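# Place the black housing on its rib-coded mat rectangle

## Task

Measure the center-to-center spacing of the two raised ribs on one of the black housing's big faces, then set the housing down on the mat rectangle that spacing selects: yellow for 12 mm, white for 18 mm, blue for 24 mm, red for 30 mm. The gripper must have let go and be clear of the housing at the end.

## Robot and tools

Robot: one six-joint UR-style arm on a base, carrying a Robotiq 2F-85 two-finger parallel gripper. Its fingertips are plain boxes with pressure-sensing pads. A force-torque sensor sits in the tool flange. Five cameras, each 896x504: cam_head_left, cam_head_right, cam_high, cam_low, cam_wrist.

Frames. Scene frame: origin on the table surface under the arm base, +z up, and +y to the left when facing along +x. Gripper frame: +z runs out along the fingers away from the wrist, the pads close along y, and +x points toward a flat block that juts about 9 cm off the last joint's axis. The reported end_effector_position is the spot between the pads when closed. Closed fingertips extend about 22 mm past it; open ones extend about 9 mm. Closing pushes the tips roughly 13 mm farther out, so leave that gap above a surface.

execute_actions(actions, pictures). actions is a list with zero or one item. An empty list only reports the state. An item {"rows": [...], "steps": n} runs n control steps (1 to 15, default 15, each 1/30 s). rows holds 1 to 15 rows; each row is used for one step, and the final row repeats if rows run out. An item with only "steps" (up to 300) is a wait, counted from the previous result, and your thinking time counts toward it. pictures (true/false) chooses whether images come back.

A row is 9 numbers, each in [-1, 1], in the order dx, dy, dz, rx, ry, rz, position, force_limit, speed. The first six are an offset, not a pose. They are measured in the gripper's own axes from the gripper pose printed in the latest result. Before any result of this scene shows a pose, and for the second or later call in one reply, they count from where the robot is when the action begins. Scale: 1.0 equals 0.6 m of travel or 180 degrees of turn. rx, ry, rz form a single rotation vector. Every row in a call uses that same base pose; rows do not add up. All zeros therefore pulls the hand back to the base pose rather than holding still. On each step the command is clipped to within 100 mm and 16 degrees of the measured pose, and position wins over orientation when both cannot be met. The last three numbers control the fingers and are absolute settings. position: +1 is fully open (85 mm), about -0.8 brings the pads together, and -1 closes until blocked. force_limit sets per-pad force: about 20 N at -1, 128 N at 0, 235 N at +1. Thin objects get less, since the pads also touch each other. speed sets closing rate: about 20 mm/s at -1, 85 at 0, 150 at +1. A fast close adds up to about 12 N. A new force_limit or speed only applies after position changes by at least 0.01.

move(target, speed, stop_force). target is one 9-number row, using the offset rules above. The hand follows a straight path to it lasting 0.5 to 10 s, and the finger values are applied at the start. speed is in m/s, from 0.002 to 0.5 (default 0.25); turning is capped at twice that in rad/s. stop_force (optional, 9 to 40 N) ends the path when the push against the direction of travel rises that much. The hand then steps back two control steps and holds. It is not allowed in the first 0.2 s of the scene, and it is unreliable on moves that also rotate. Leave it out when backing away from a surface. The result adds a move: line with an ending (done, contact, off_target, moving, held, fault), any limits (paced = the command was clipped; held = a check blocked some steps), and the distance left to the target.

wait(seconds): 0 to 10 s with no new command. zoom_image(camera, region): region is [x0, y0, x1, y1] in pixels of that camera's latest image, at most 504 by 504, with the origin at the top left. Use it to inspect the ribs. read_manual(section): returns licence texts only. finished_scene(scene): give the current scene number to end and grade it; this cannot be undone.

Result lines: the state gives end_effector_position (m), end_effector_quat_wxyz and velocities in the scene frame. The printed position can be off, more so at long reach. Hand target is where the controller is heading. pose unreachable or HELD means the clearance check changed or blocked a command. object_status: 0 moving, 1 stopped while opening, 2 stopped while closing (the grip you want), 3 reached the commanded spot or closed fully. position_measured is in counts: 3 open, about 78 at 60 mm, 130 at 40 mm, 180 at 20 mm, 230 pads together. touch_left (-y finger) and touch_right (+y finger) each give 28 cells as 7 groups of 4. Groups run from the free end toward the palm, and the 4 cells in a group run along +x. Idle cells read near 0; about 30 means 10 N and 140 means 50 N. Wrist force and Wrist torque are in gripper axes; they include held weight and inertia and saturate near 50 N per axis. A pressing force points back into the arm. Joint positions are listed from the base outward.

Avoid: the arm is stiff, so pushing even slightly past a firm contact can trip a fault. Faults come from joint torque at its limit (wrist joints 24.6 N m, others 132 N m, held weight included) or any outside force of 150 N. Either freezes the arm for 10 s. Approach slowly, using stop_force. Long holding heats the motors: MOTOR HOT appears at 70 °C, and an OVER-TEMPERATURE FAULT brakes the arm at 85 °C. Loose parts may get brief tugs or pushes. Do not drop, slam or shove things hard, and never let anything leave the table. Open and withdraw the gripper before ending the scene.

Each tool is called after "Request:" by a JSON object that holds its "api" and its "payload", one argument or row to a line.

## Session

Request:
{"api": "execute_actions", "payload": {
  "actions": []
}}

Scene clock: 0.00 s of 4600.00 s.
end_effector_position=(+0.4887, +0.1184, +0.3494) position_measured=3 object_status=3 touch_left=n/a touch_right=n/a end_effector_quat_wxyz=(-0.606, +0.721, -0.053, -0.333) end_effector_velocity=(-0.000, +0.001, +0.001) end_effector_angular_velocity=(-0.001, +0.001, +0.000)
Joint positions: [-0.651 -0.981  1.298  0.086 -1.394  1.379]
Joint velocities: [-0.    -0.002  0.     0.001 -0.     0.001]
Motor temperatures (°C, as the motors report them): [31 30 32 35 37 36]
Wrist force (N, on the end effector, along its own x y z axes, offset not removed): no reading
Wrist torque (N m, same axes, about the end effector's origin, offset not removed): no reading
Hand target: +0.489, +0.118, +0.349; -0.606, +0.721, -0.053, -0.333

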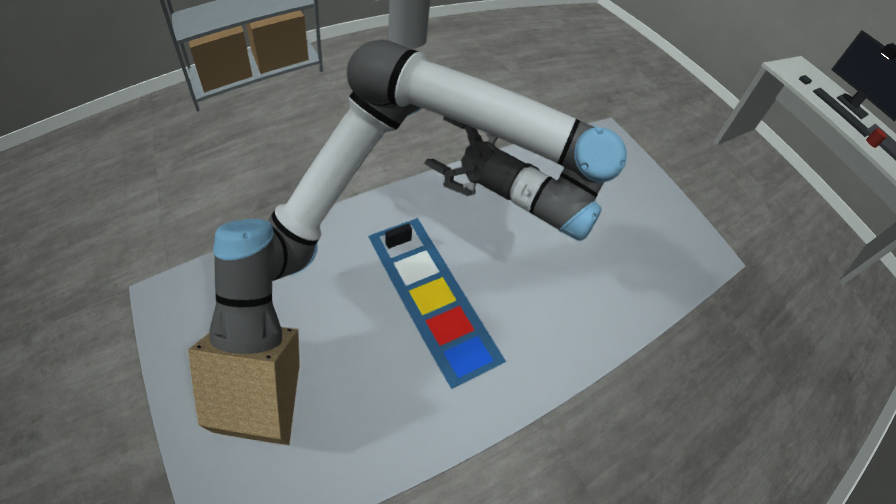

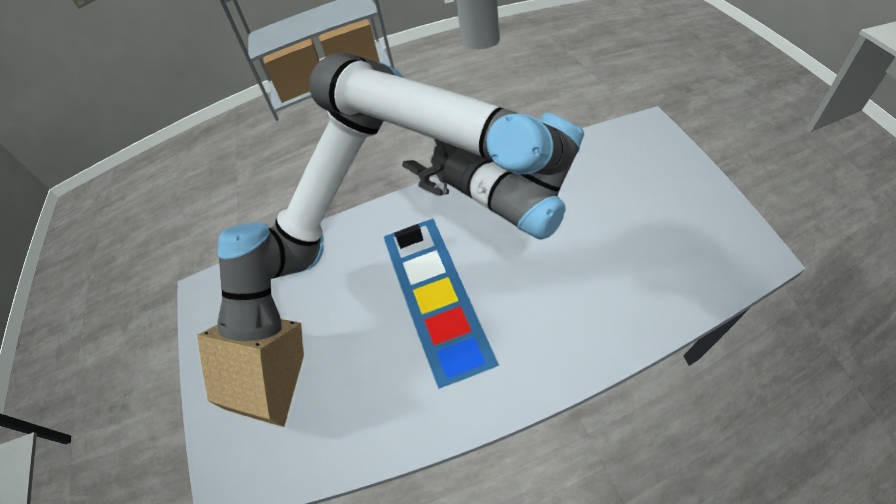

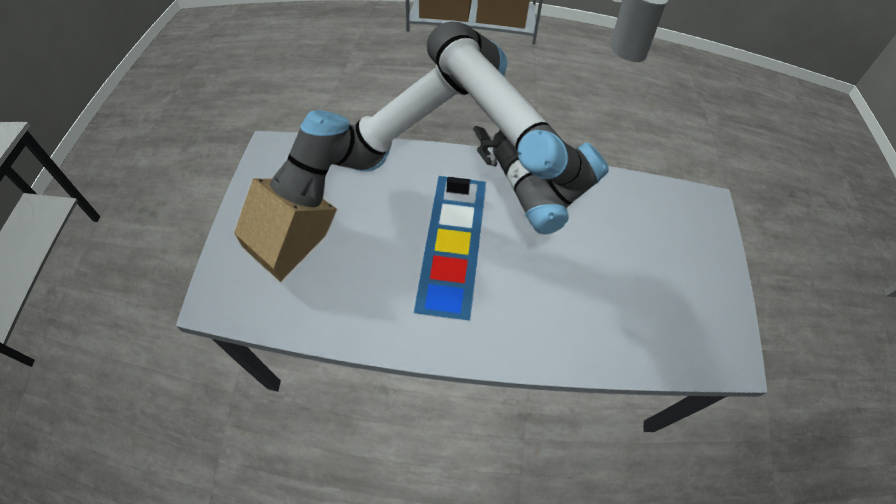

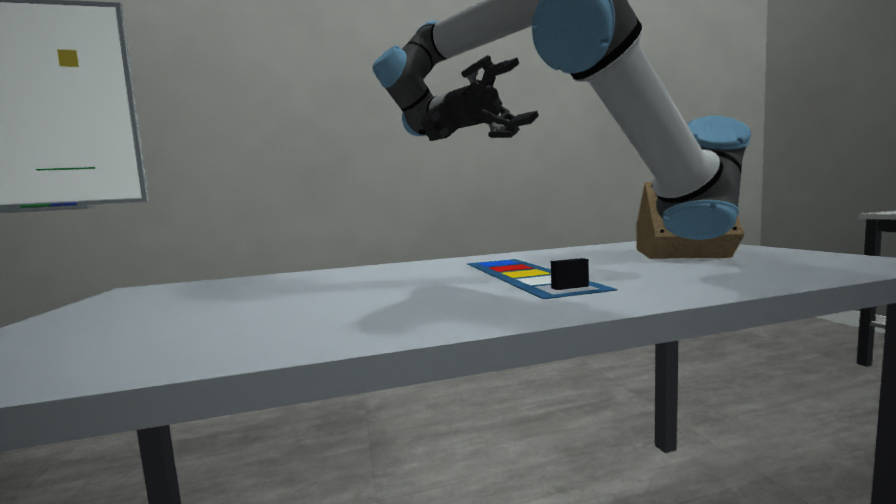

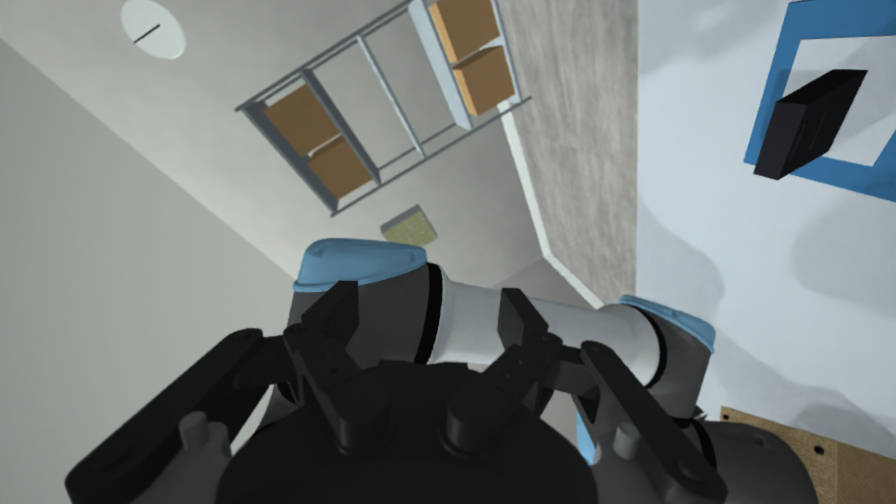

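Request:
{"api": "move", "payload": {
  "target": [0.132,0.307,0.108,-0.426,0.234,-0.037,1,-0.7,0]
}}

Scene clock: 5.83 s of 4600.00 s.
end_effector_position=(+0.4342, +0.1547, +0.1487) position_measured=3 object_status=3 touch_left=((8 14 6 8) (-4 1 12 0) (-4 -20 5 5) (-20 11 -8 -3) (-3 1 0 -19) (6 4 8 4) (0 3 0 3)) touch_right=((16 -1 4 16) (-2 3 0 9) (1 5 1 17) (4 4 7 1) (4 4 -1 -4) (6 5 13 -12) (8 -10 10 -6)) end_effector_quat_wxyz=(-0.000, +1.000, -0.000, -0.001) end_effector_velocity=(-0.001, +0.000, -0.001) end_effector_angular_velocity=(-0.011, -0.002, -0.001)
Joint positions: [-0.713 -2.102  2.196 -1.313 -0.829  2.121]
Joint velocities: [ 0.005 -0.01   0.007 -0.016 -0.002  0.017]
Motor temperatures (°C, as the motors report them): [31 30 32 35 37 36]
Wrist force (N, on the end effector, along its own x y z axes, offset not removed): [-2.0 0.9 -0.9]
Wrist torque (N m, same axes, about the end effector's origin, offset not removed): [-0.06 0.48 0.12]
Hand target: +0.434, +0.155, +0.149; +0.000, +1.000, -0.001, -0.001
Off the commanded pose: 0.001 m, 0 deg.
move: done

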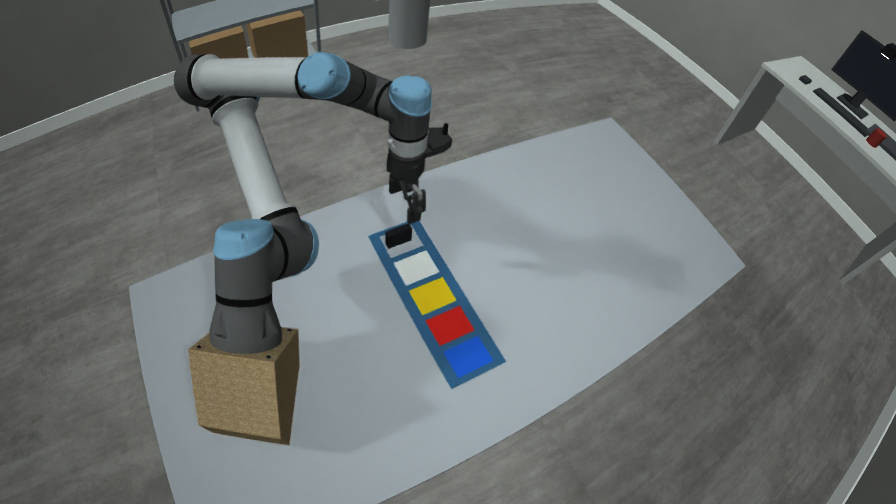

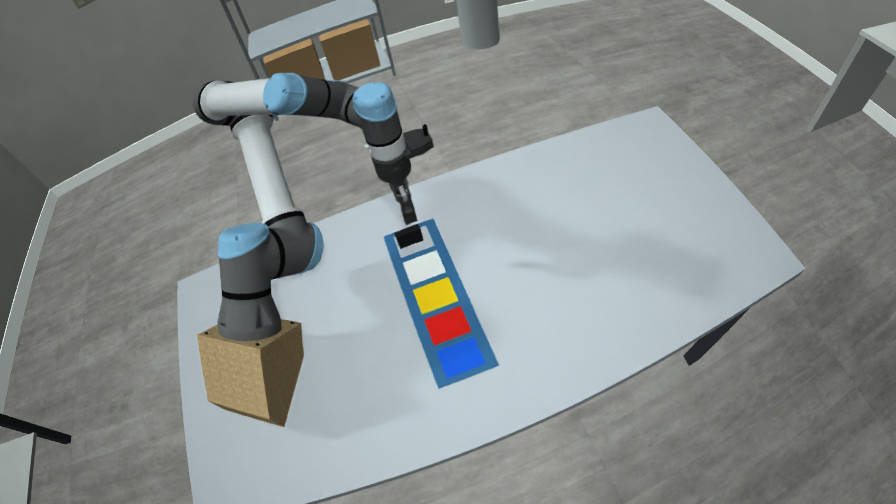

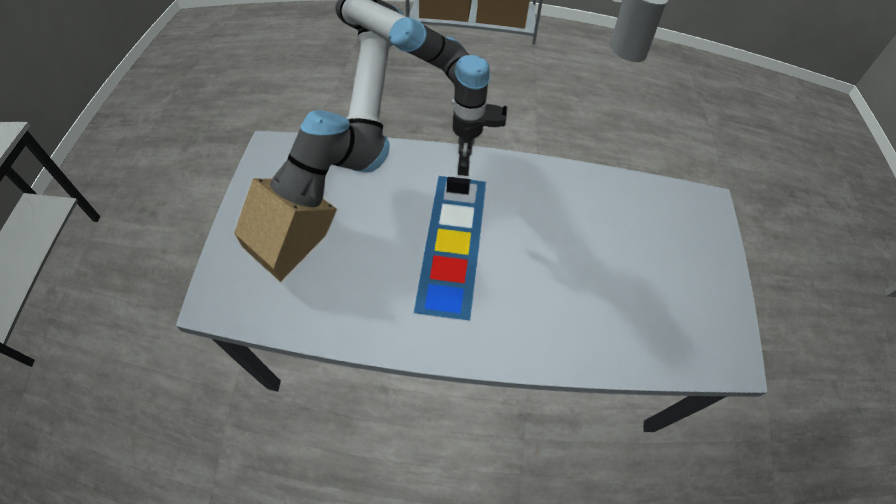

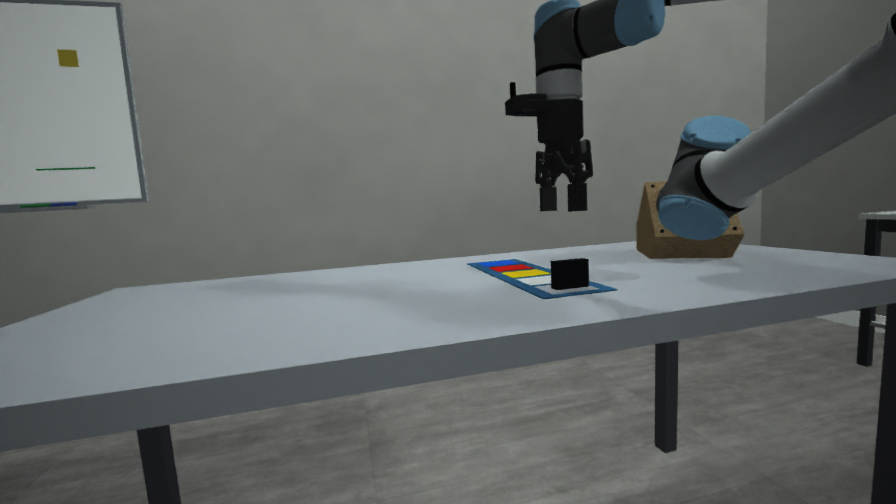

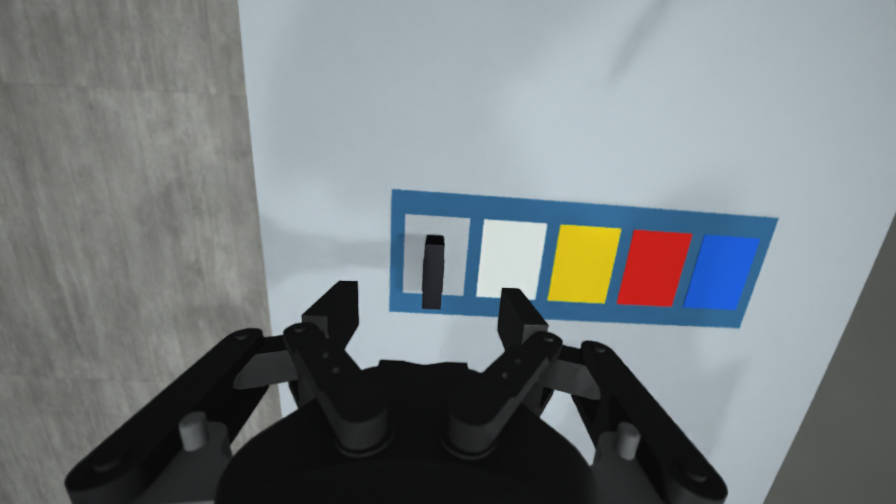

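Request:
{"api": "move", "payload": {
  "target": [-0.033,0,0.197,0,0,0,1,-0.7,0],
  "speed": 0.12
}}

Request:
{"api": "move", "payload": {
  "target": [0,0,0,0,0,0,-1,-0.6,0]
}}

Scene clock: 9.37 s of 4600.00 s.
end_effector_position=(+0.4142, +0.1546, +0.0307) position_measured=3 object_status=3 touch_left=((2 -19 7 -8) (-18 -9 6 -9) (-12 -6 6 -5) (-10 2 -19 -11) (-6 -7 0 -7) (3 7 0 -21) (25 7 23 9)) touch_right=((-1 -14 15 0) (-1 -7 -19 4) (-8 10 8 6) (18 7 -1 4) (3 -9 3 -17) (0 -4 -7 5) (9 4 -3 2)) end_effector_quat_wxyz=(-0.000, +1.000, -0.000, -0.001) end_effector_velocity=(+0.000, +0.000, -0.002) end_effector_angular_velocity=(-0.003, -0.001, +0.001)
Joint positions: [-0.443 -2.017  2.459 -1.919 -0.769  2.489]
Joint velocities: [ 0.006  0.003  0.002 -0.015 -0.001  0.01 ]
Motor temperatures (°C, as the motors report them): [31 30 32 35 37 36]
Wrist force (N, on the end effector, along its own x y z axes, offset not removed): [-0.2 0.3 -1.7]
Wrist torque (N m, same axes, about the end effector's origin, offset not removed): [-0.12 0.25 0.07]
Hand target: +0.414, +0.155, +0.031; +0.000, +1.000, -0.000, -0.001
Off the commanded pose: 0.000 m, 0 deg.
move: done

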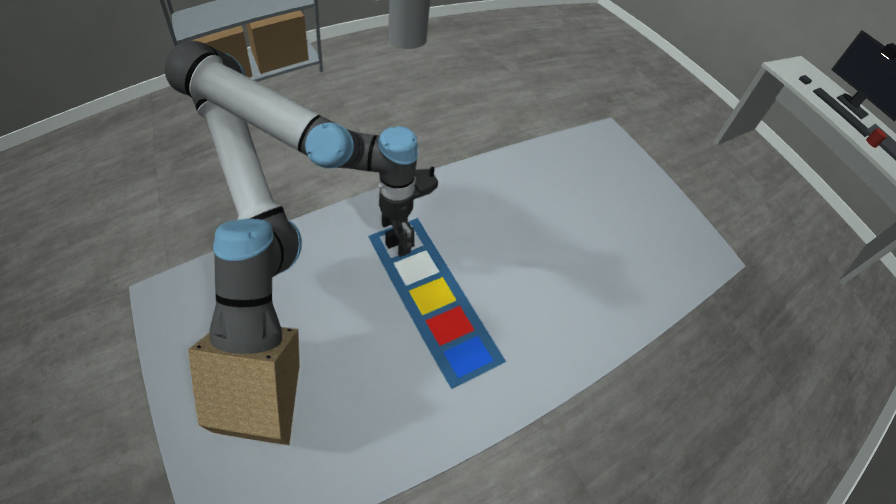

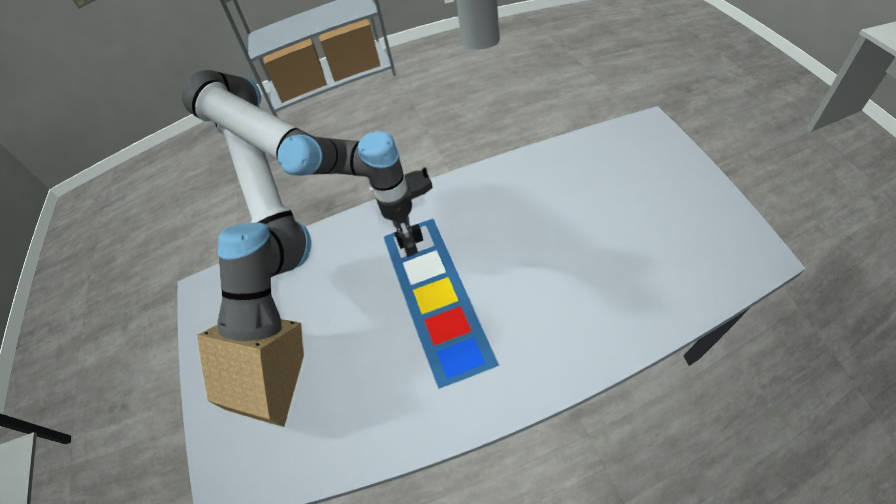

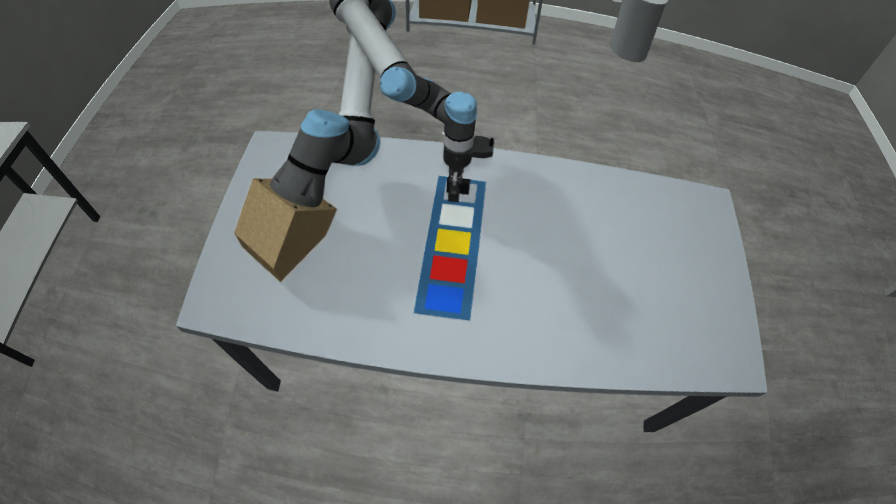

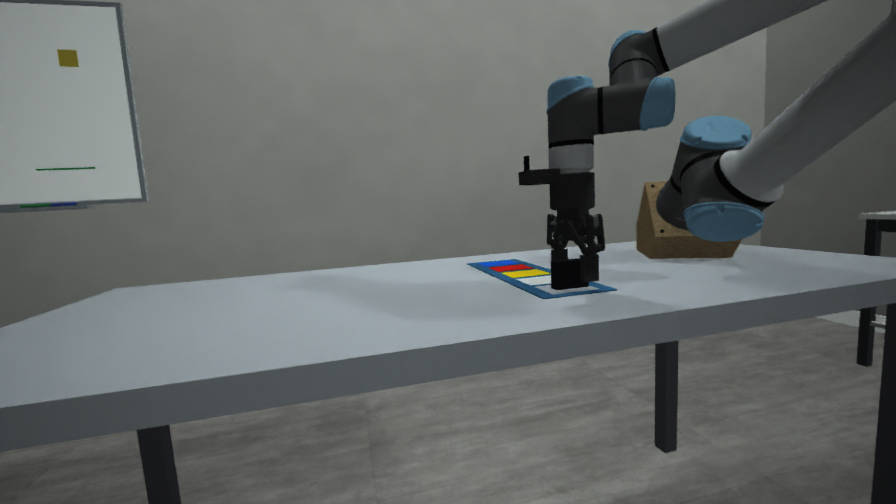

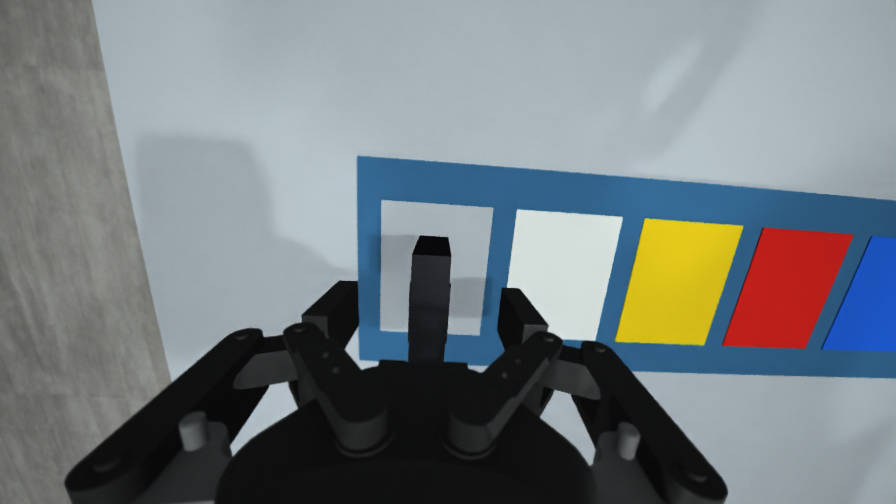

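Scene clock: 10.43 s of 4600.00 s.
end_effector_position=(+0.4142, +0.1546, +0.0307) position_measured=184 object_status=2 touch_left=((23 -6 -7 0) (-4 27 38 29) (84 213 306 270) (135 389 293 230) (20 70 71 60) (44 87 115 90) (171 456 527 354)) touch_right=((0 5 10 4) (19 37 30 42) (113 308 292 258) (145 385 479 352) (5 58 85 60) (54 145 127 118) (235 544 562 447)) end_effector_quat_wxyz=(-0.000, +1.000, -0.000, -0.001) end_effector_velocity=(-0.000, -0.000, -0.000) end_effector_angular_velocity=(+0.000, +0.001, -0.000)
Joint positions: [-0.443 -2.017  2.459 -1.919 -0.769  2.489]
Joint velocities: [-0.     0.001  0.     0.001 -0.001 -0.001]
Motor temperatures (°C, as the motors report them): [31 30 32 35 37 36]
Wrist force (N, on the end effector, along its own x y z axes, offset not removed): [-2.5 -0.2 -6.5]
Wrist torque (N m, same axes, about the end effector's origin, offset not removed): [-0.21 0.33 0.07]
Hand target: +0.414, +0.155, +0.031; -0.000, +1.000, -0.000, -0.001
Off the commanded pose: 0.000 m, 0 deg.
move: done

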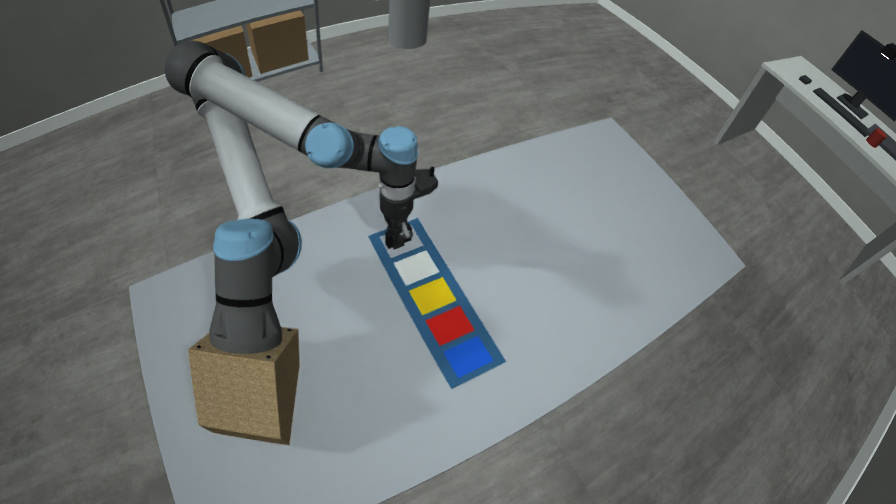

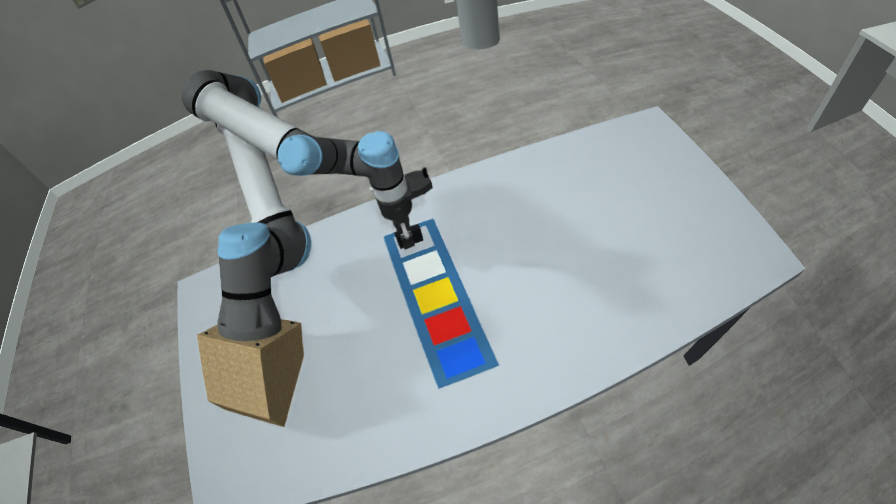

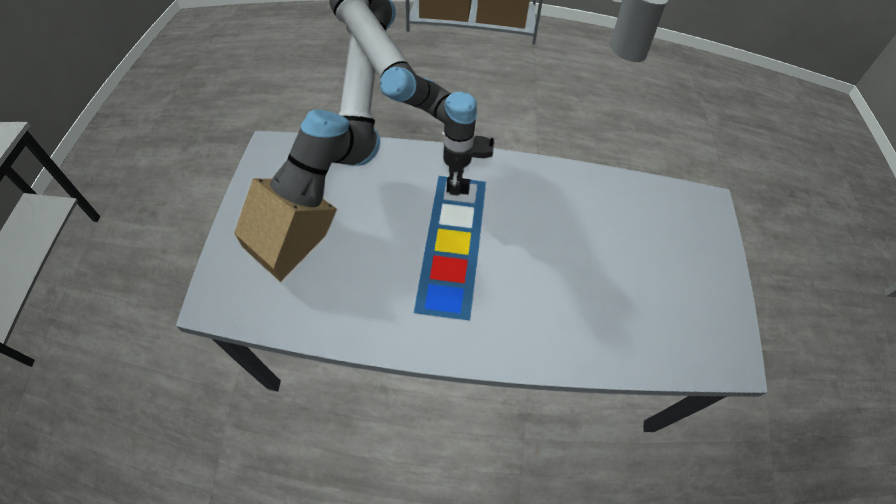

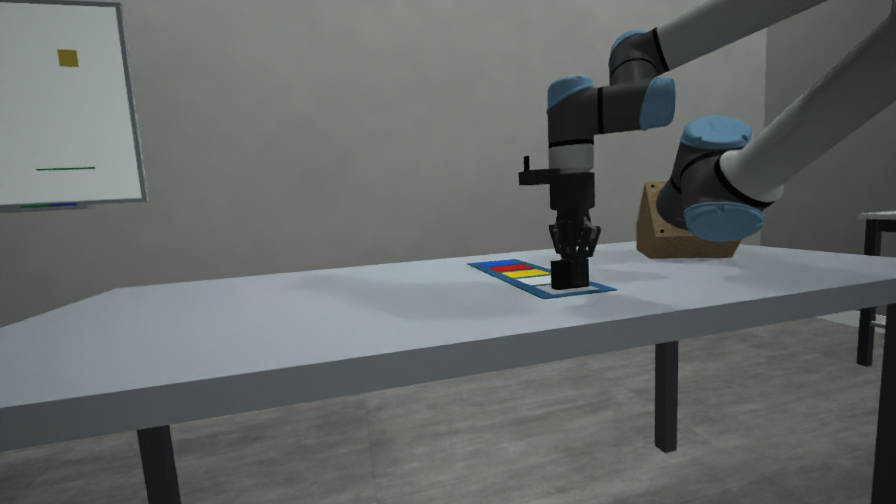

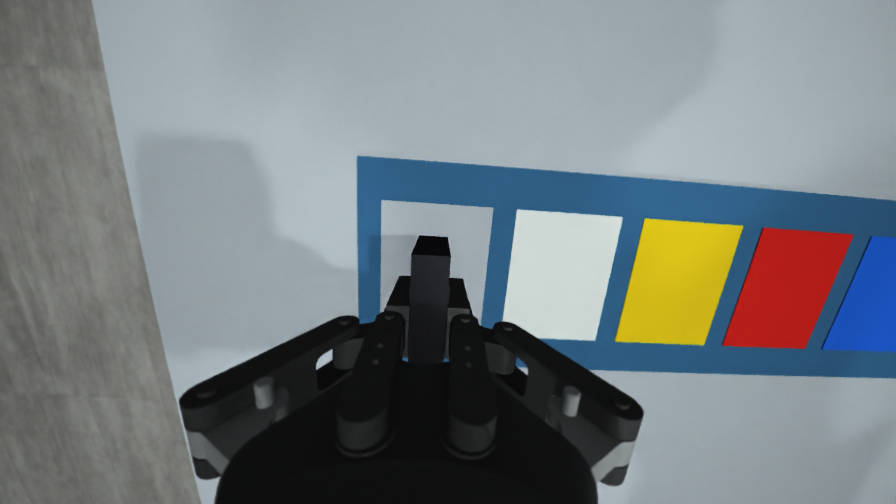

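Request:
{"api": "move", "payload": {
  "target": [0,0,-0.06,0,0,0,-1,-0.6,0]
}}

Request:
{"api": "move", "payload": {
  "target": [-0.004,0.153,0,0,0,0.015,-1,-0.6,0]
}}

Request:
{"api": "move", "payload": {
  "target": [0,0,0.058,0,0,0,-1,-0.6,0],
  "speed": 0.08
}}

Scene clock: 13.00 s of 4600.00 s.
end_effector_position=(+0.4143, +0.1546, +0.0665) position_measured=184 object_status=2 touch_left=((9 -1 12 16) (-7 27 49 39) (93 205 300 278) (113 388 309 226) (26 79 67 54) (54 99 136 82) (173 465 525 348)) touch_right=((2 -10 7 23) (22 34 26 57) (131 338 302 277) (139 391 436 349) (20 66 73 74) (64 159 137 121) (231 544 565 427)) end_effector_quat_wxyz=(+0.000, +1.000, -0.000, -0.001) end_effector_velocity=(-0.001, -0.000, +0.002) end_effector_angular_velocity=(+0.002, +0.002, +0.002)
Joint positions: [-0.539 -2.089  2.397 -1.689 -0.783  2.353]
Joint velocities: [-0.007 -0.002 -0.004  0.017 -0.001 -0.014]
Motor temperatures (°C, as the motors report them): [31 30 32 35 37 36]
Wrist force (N, on the end effector, along its own x y z axes, offset not removed): [-0.3 0.3 -0.5]
Wrist torque (N m, same axes, about the end effector's origin, offset not removed): [-0.12 0.26 0.09]
Hand target: +0.414, +0.155, +0.067; -0.000, +1.000, -0.000, -0.001
Off the commanded pose: 0.000 m, 0 deg.
move: done

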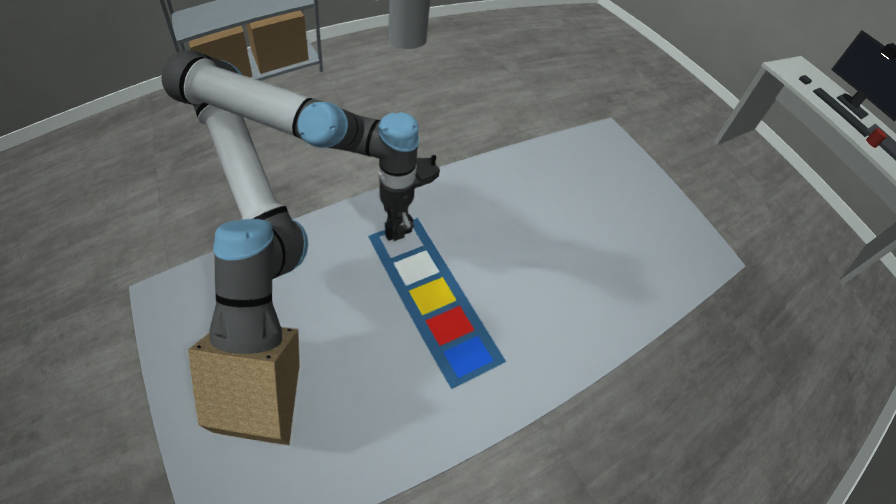

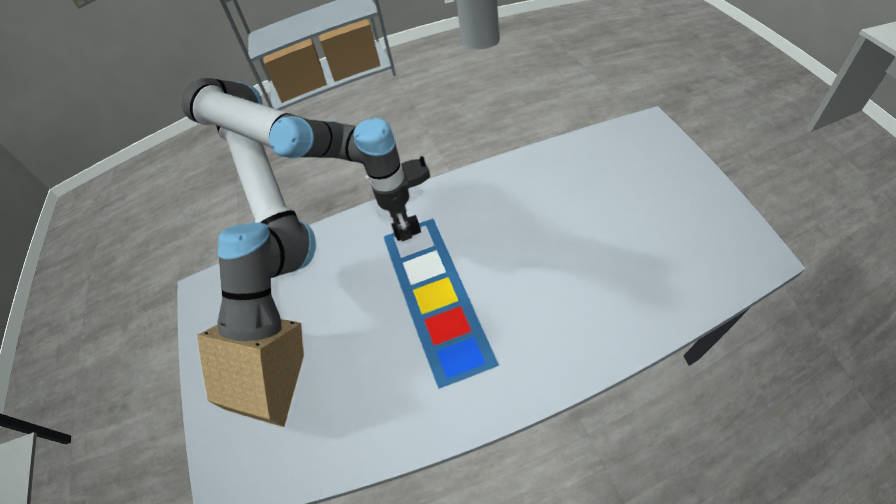

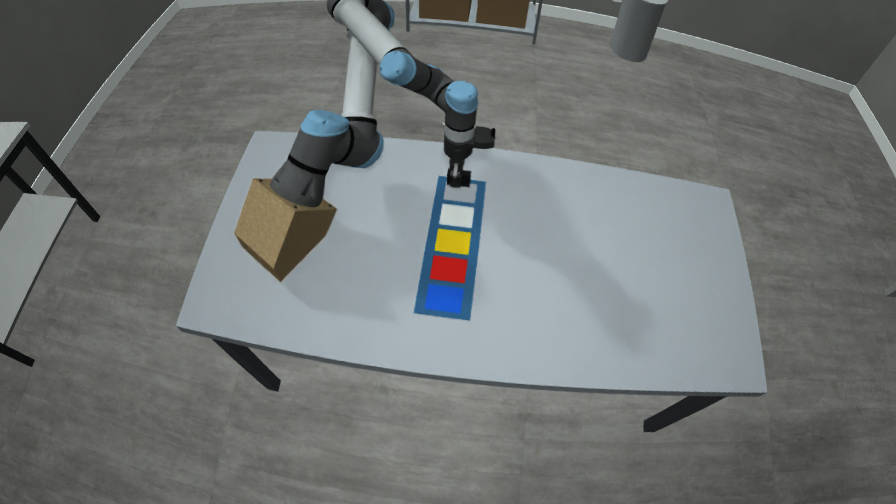

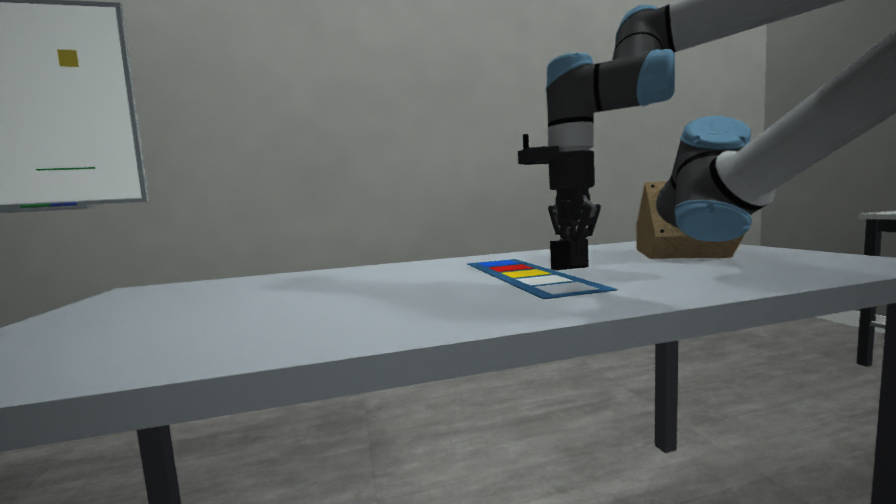

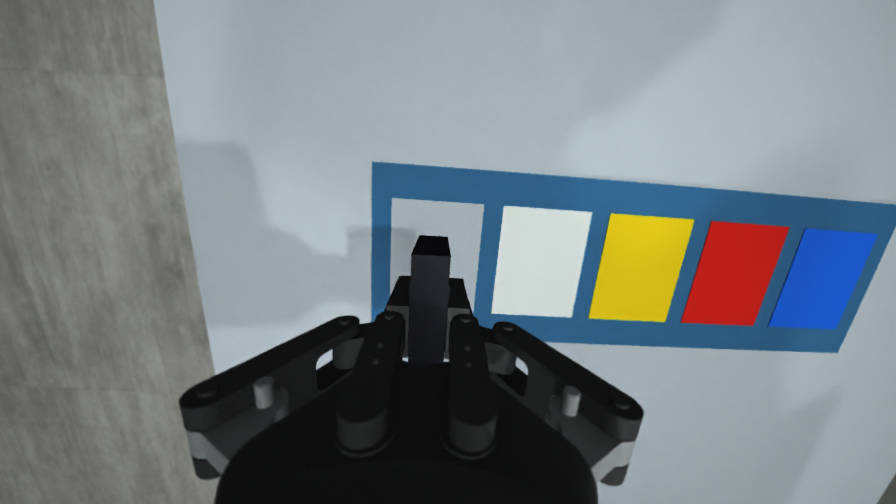

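Scene clock: 13.97 s of 4600.00 s.
end_effector_position=(+0.4117, +0.0632, +0.0665) position_measured=184 object_status=2 touch_left=((14 0 1 10) (0 40 58 48) (79 209 296 272) (115 388 300 243) (31 84 58 76) (66 103 143 96) (148 472 513 346)) touch_right=((1 -12 -8 8) (23 42 43 55) (114 345 310 287) (148 397 455 364) (24 52 73 71) (64 143 130 132) (244 531 566 444)) end_effector_quat_wxyz=(-0.000, +1.000, -0.024, -0.001) end_effector_velocity=(+0.001, -0.002, -0.000) end_effector_angular_velocity=(+0.000, -0.000, -0.003)
Joint positions: [-0.692 -1.896  2.422 -1.763 -0.822  2.195]
Joint velocities: [-0.001  0.009 -0.001 -0.006 -0.     0.001]
Motor temperatures (°C, as the motors report them): [31 30 32 35 37 36]
Wrist force (N, on the end effector, along its own x y z axes, offset not removed): [-3.2 1.0 -2.5]
Wrist torque (N m, same axes, about the end effector's origin, offset not removed): [0.00 0.69 0.10]
Hand target: +0.412, +0.063, +0.066; -0.000, +1.000, -0.024, -0.001
Off the commanded pose: 0.000 m, 0 deg.
move: done

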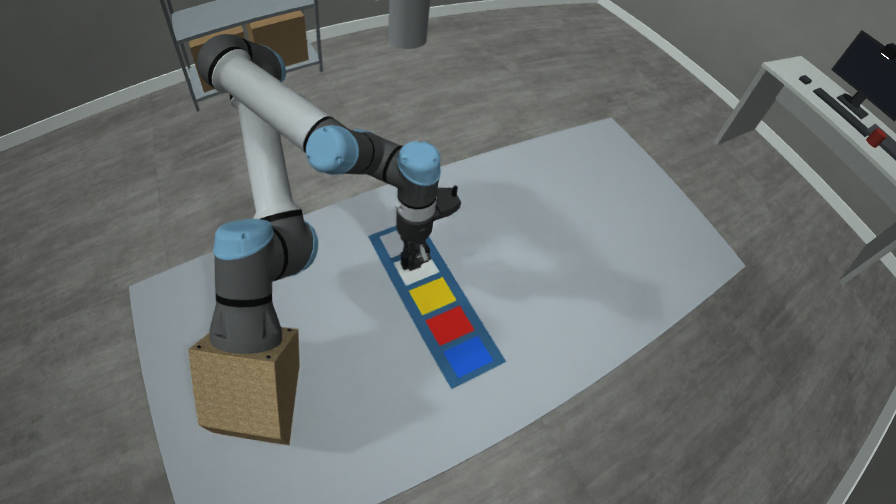

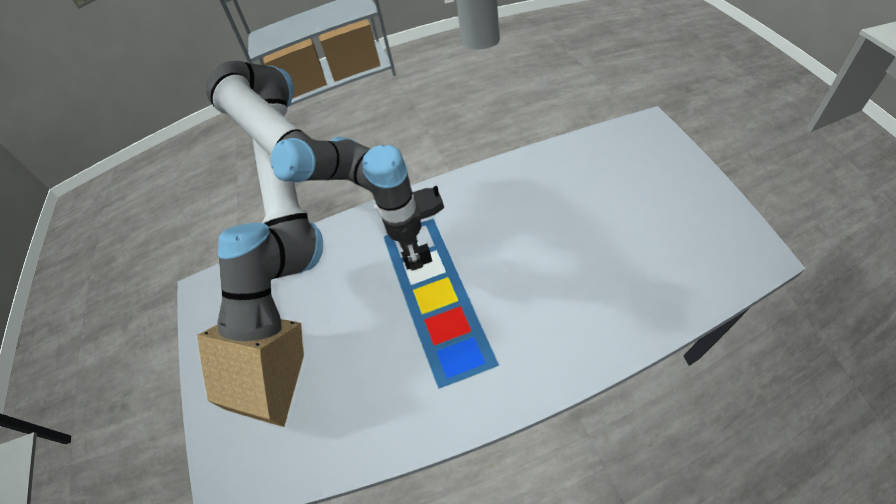

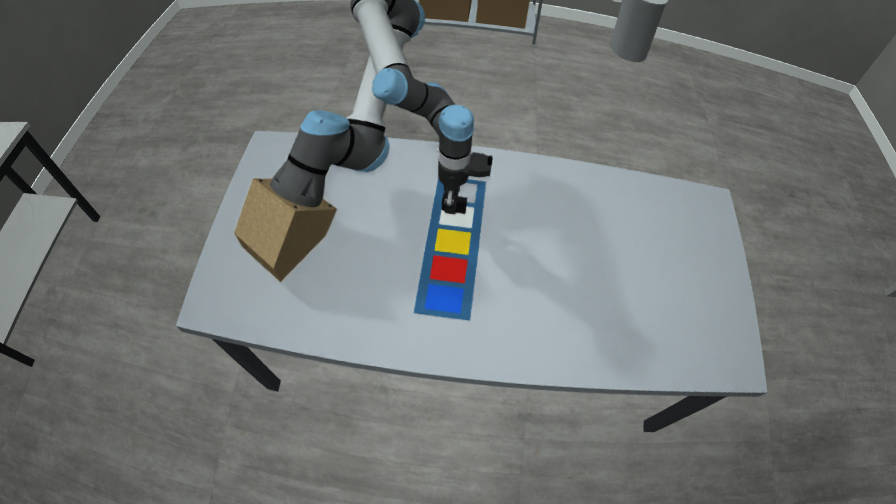

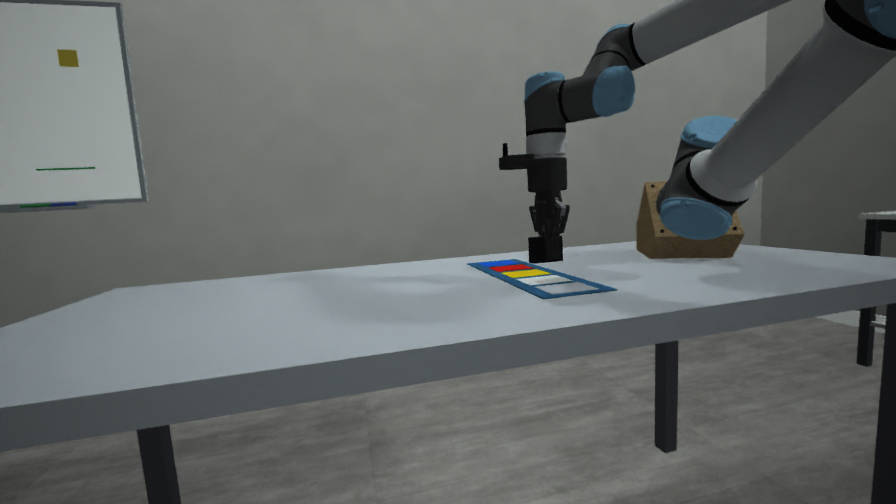

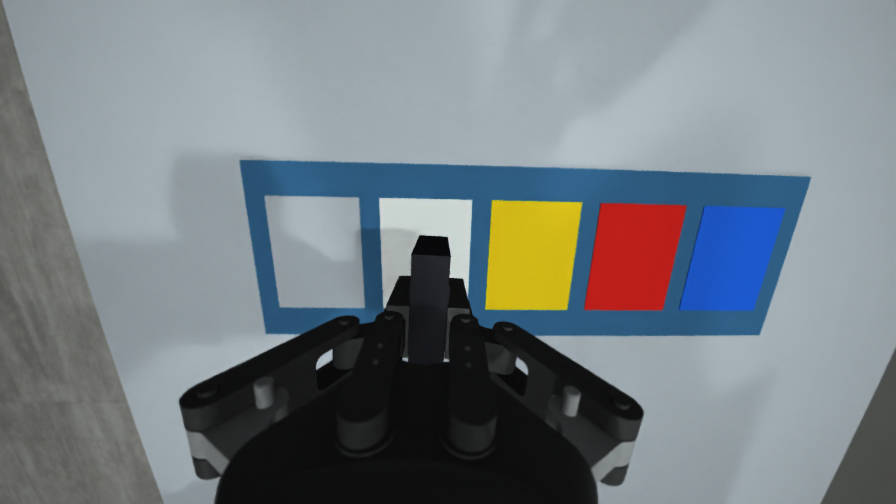

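Scene clock: 14.87 s of 4600.00 s.
end_effector_position=(+0.4116, +0.0632, +0.0319) position_measured=184 object_status=2 touch_left=((23 -10 2 3) (16 13 46 45) (86 227 311 296) (132 394 315 230) (24 76 81 57) (56 101 135 94) (176 471 537 358)) touch_right=((10 -6 -3 4) (26 40 37 52) (125 341 314 283) (132 378 448 352) (26 54 89 86) (69 142 158 113) (242 533 543 432)) end_effector_quat_wxyz=(-0.000, +1.000, -0.024, -0.001) end_effector_velocity=(+0.001, -0.001, -0.002) end_effector_angular_velocity=(-0.002, -0.001, +0.001)
Joint positions: [-0.612 -1.83   2.475 -1.955 -0.799  2.3  ]
Joint velocities: [ 0.004  0.005  0.002 -0.015  0.     0.007]
Motor temperatures (°C, as the motors report them): [31 30 32 35 37 36]
Wrist force (N, on the end effector, along its own x y z axes, offset not removed): [-0.6 -0.5 -2.3]
Wrist torque (N m, same axes, about the end effector's origin, offset not removed): [-0.18 0.19 0.12]
Hand target: +0.412, +0.063, +0.032; +0.000, +1.000, -0.024, -0.001
Off the commanded pose: 0.000 m, 0 deg.
move: done

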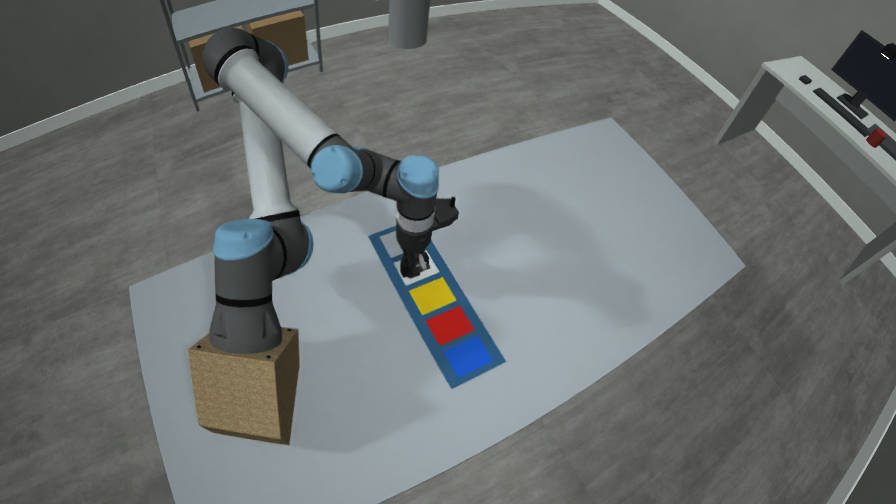

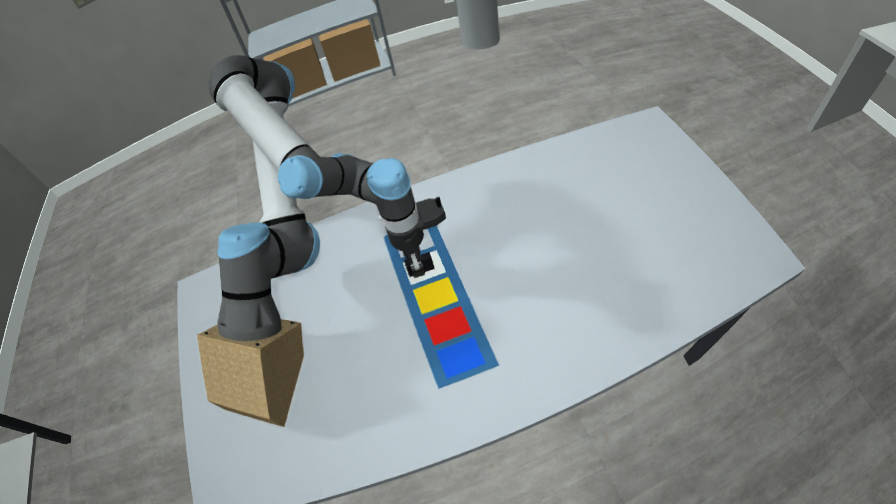

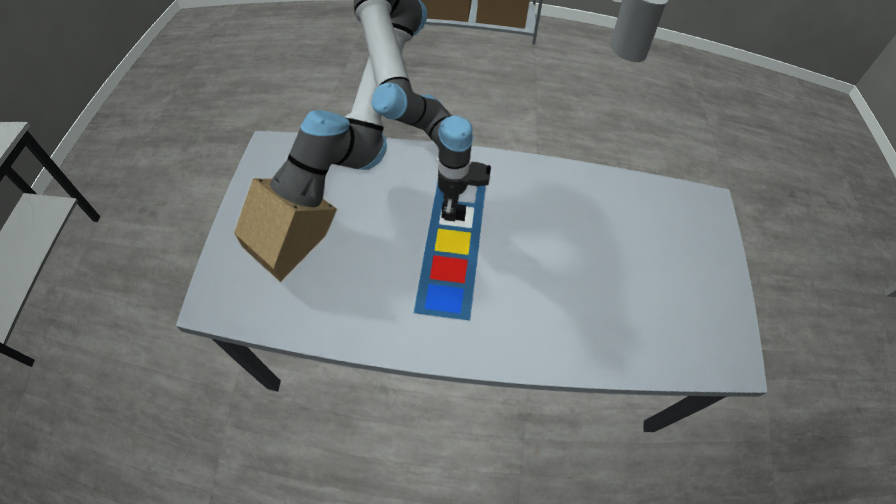

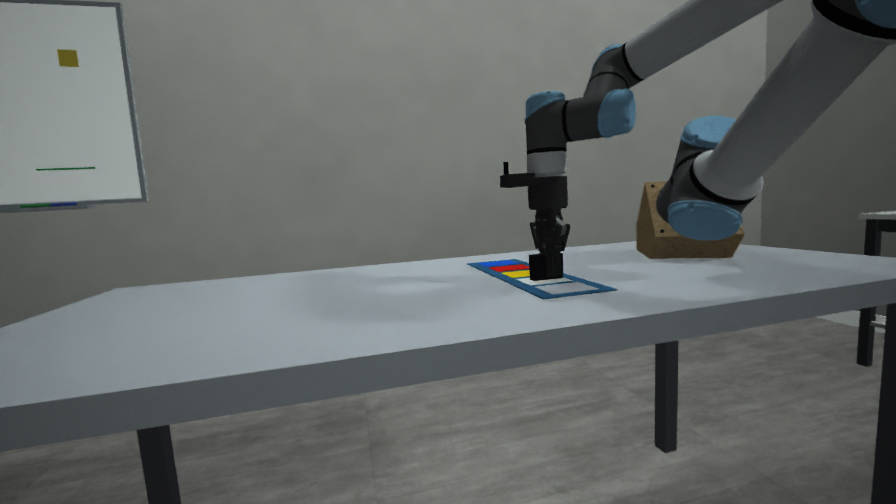

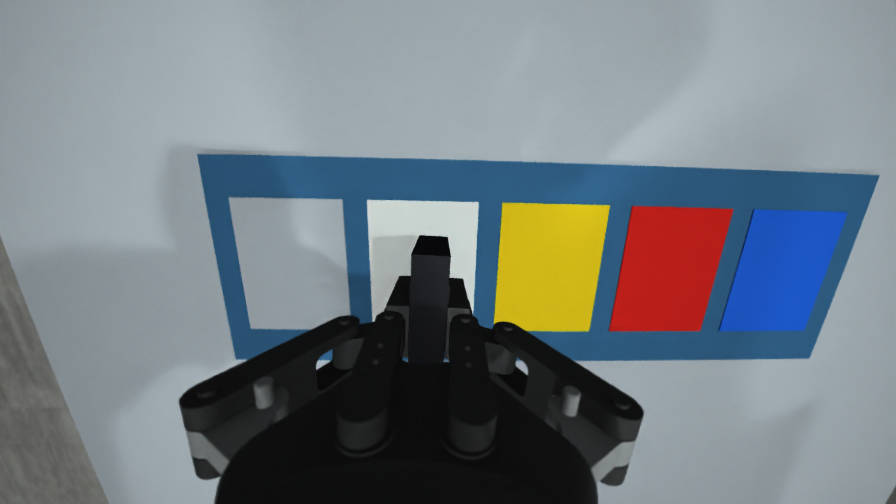

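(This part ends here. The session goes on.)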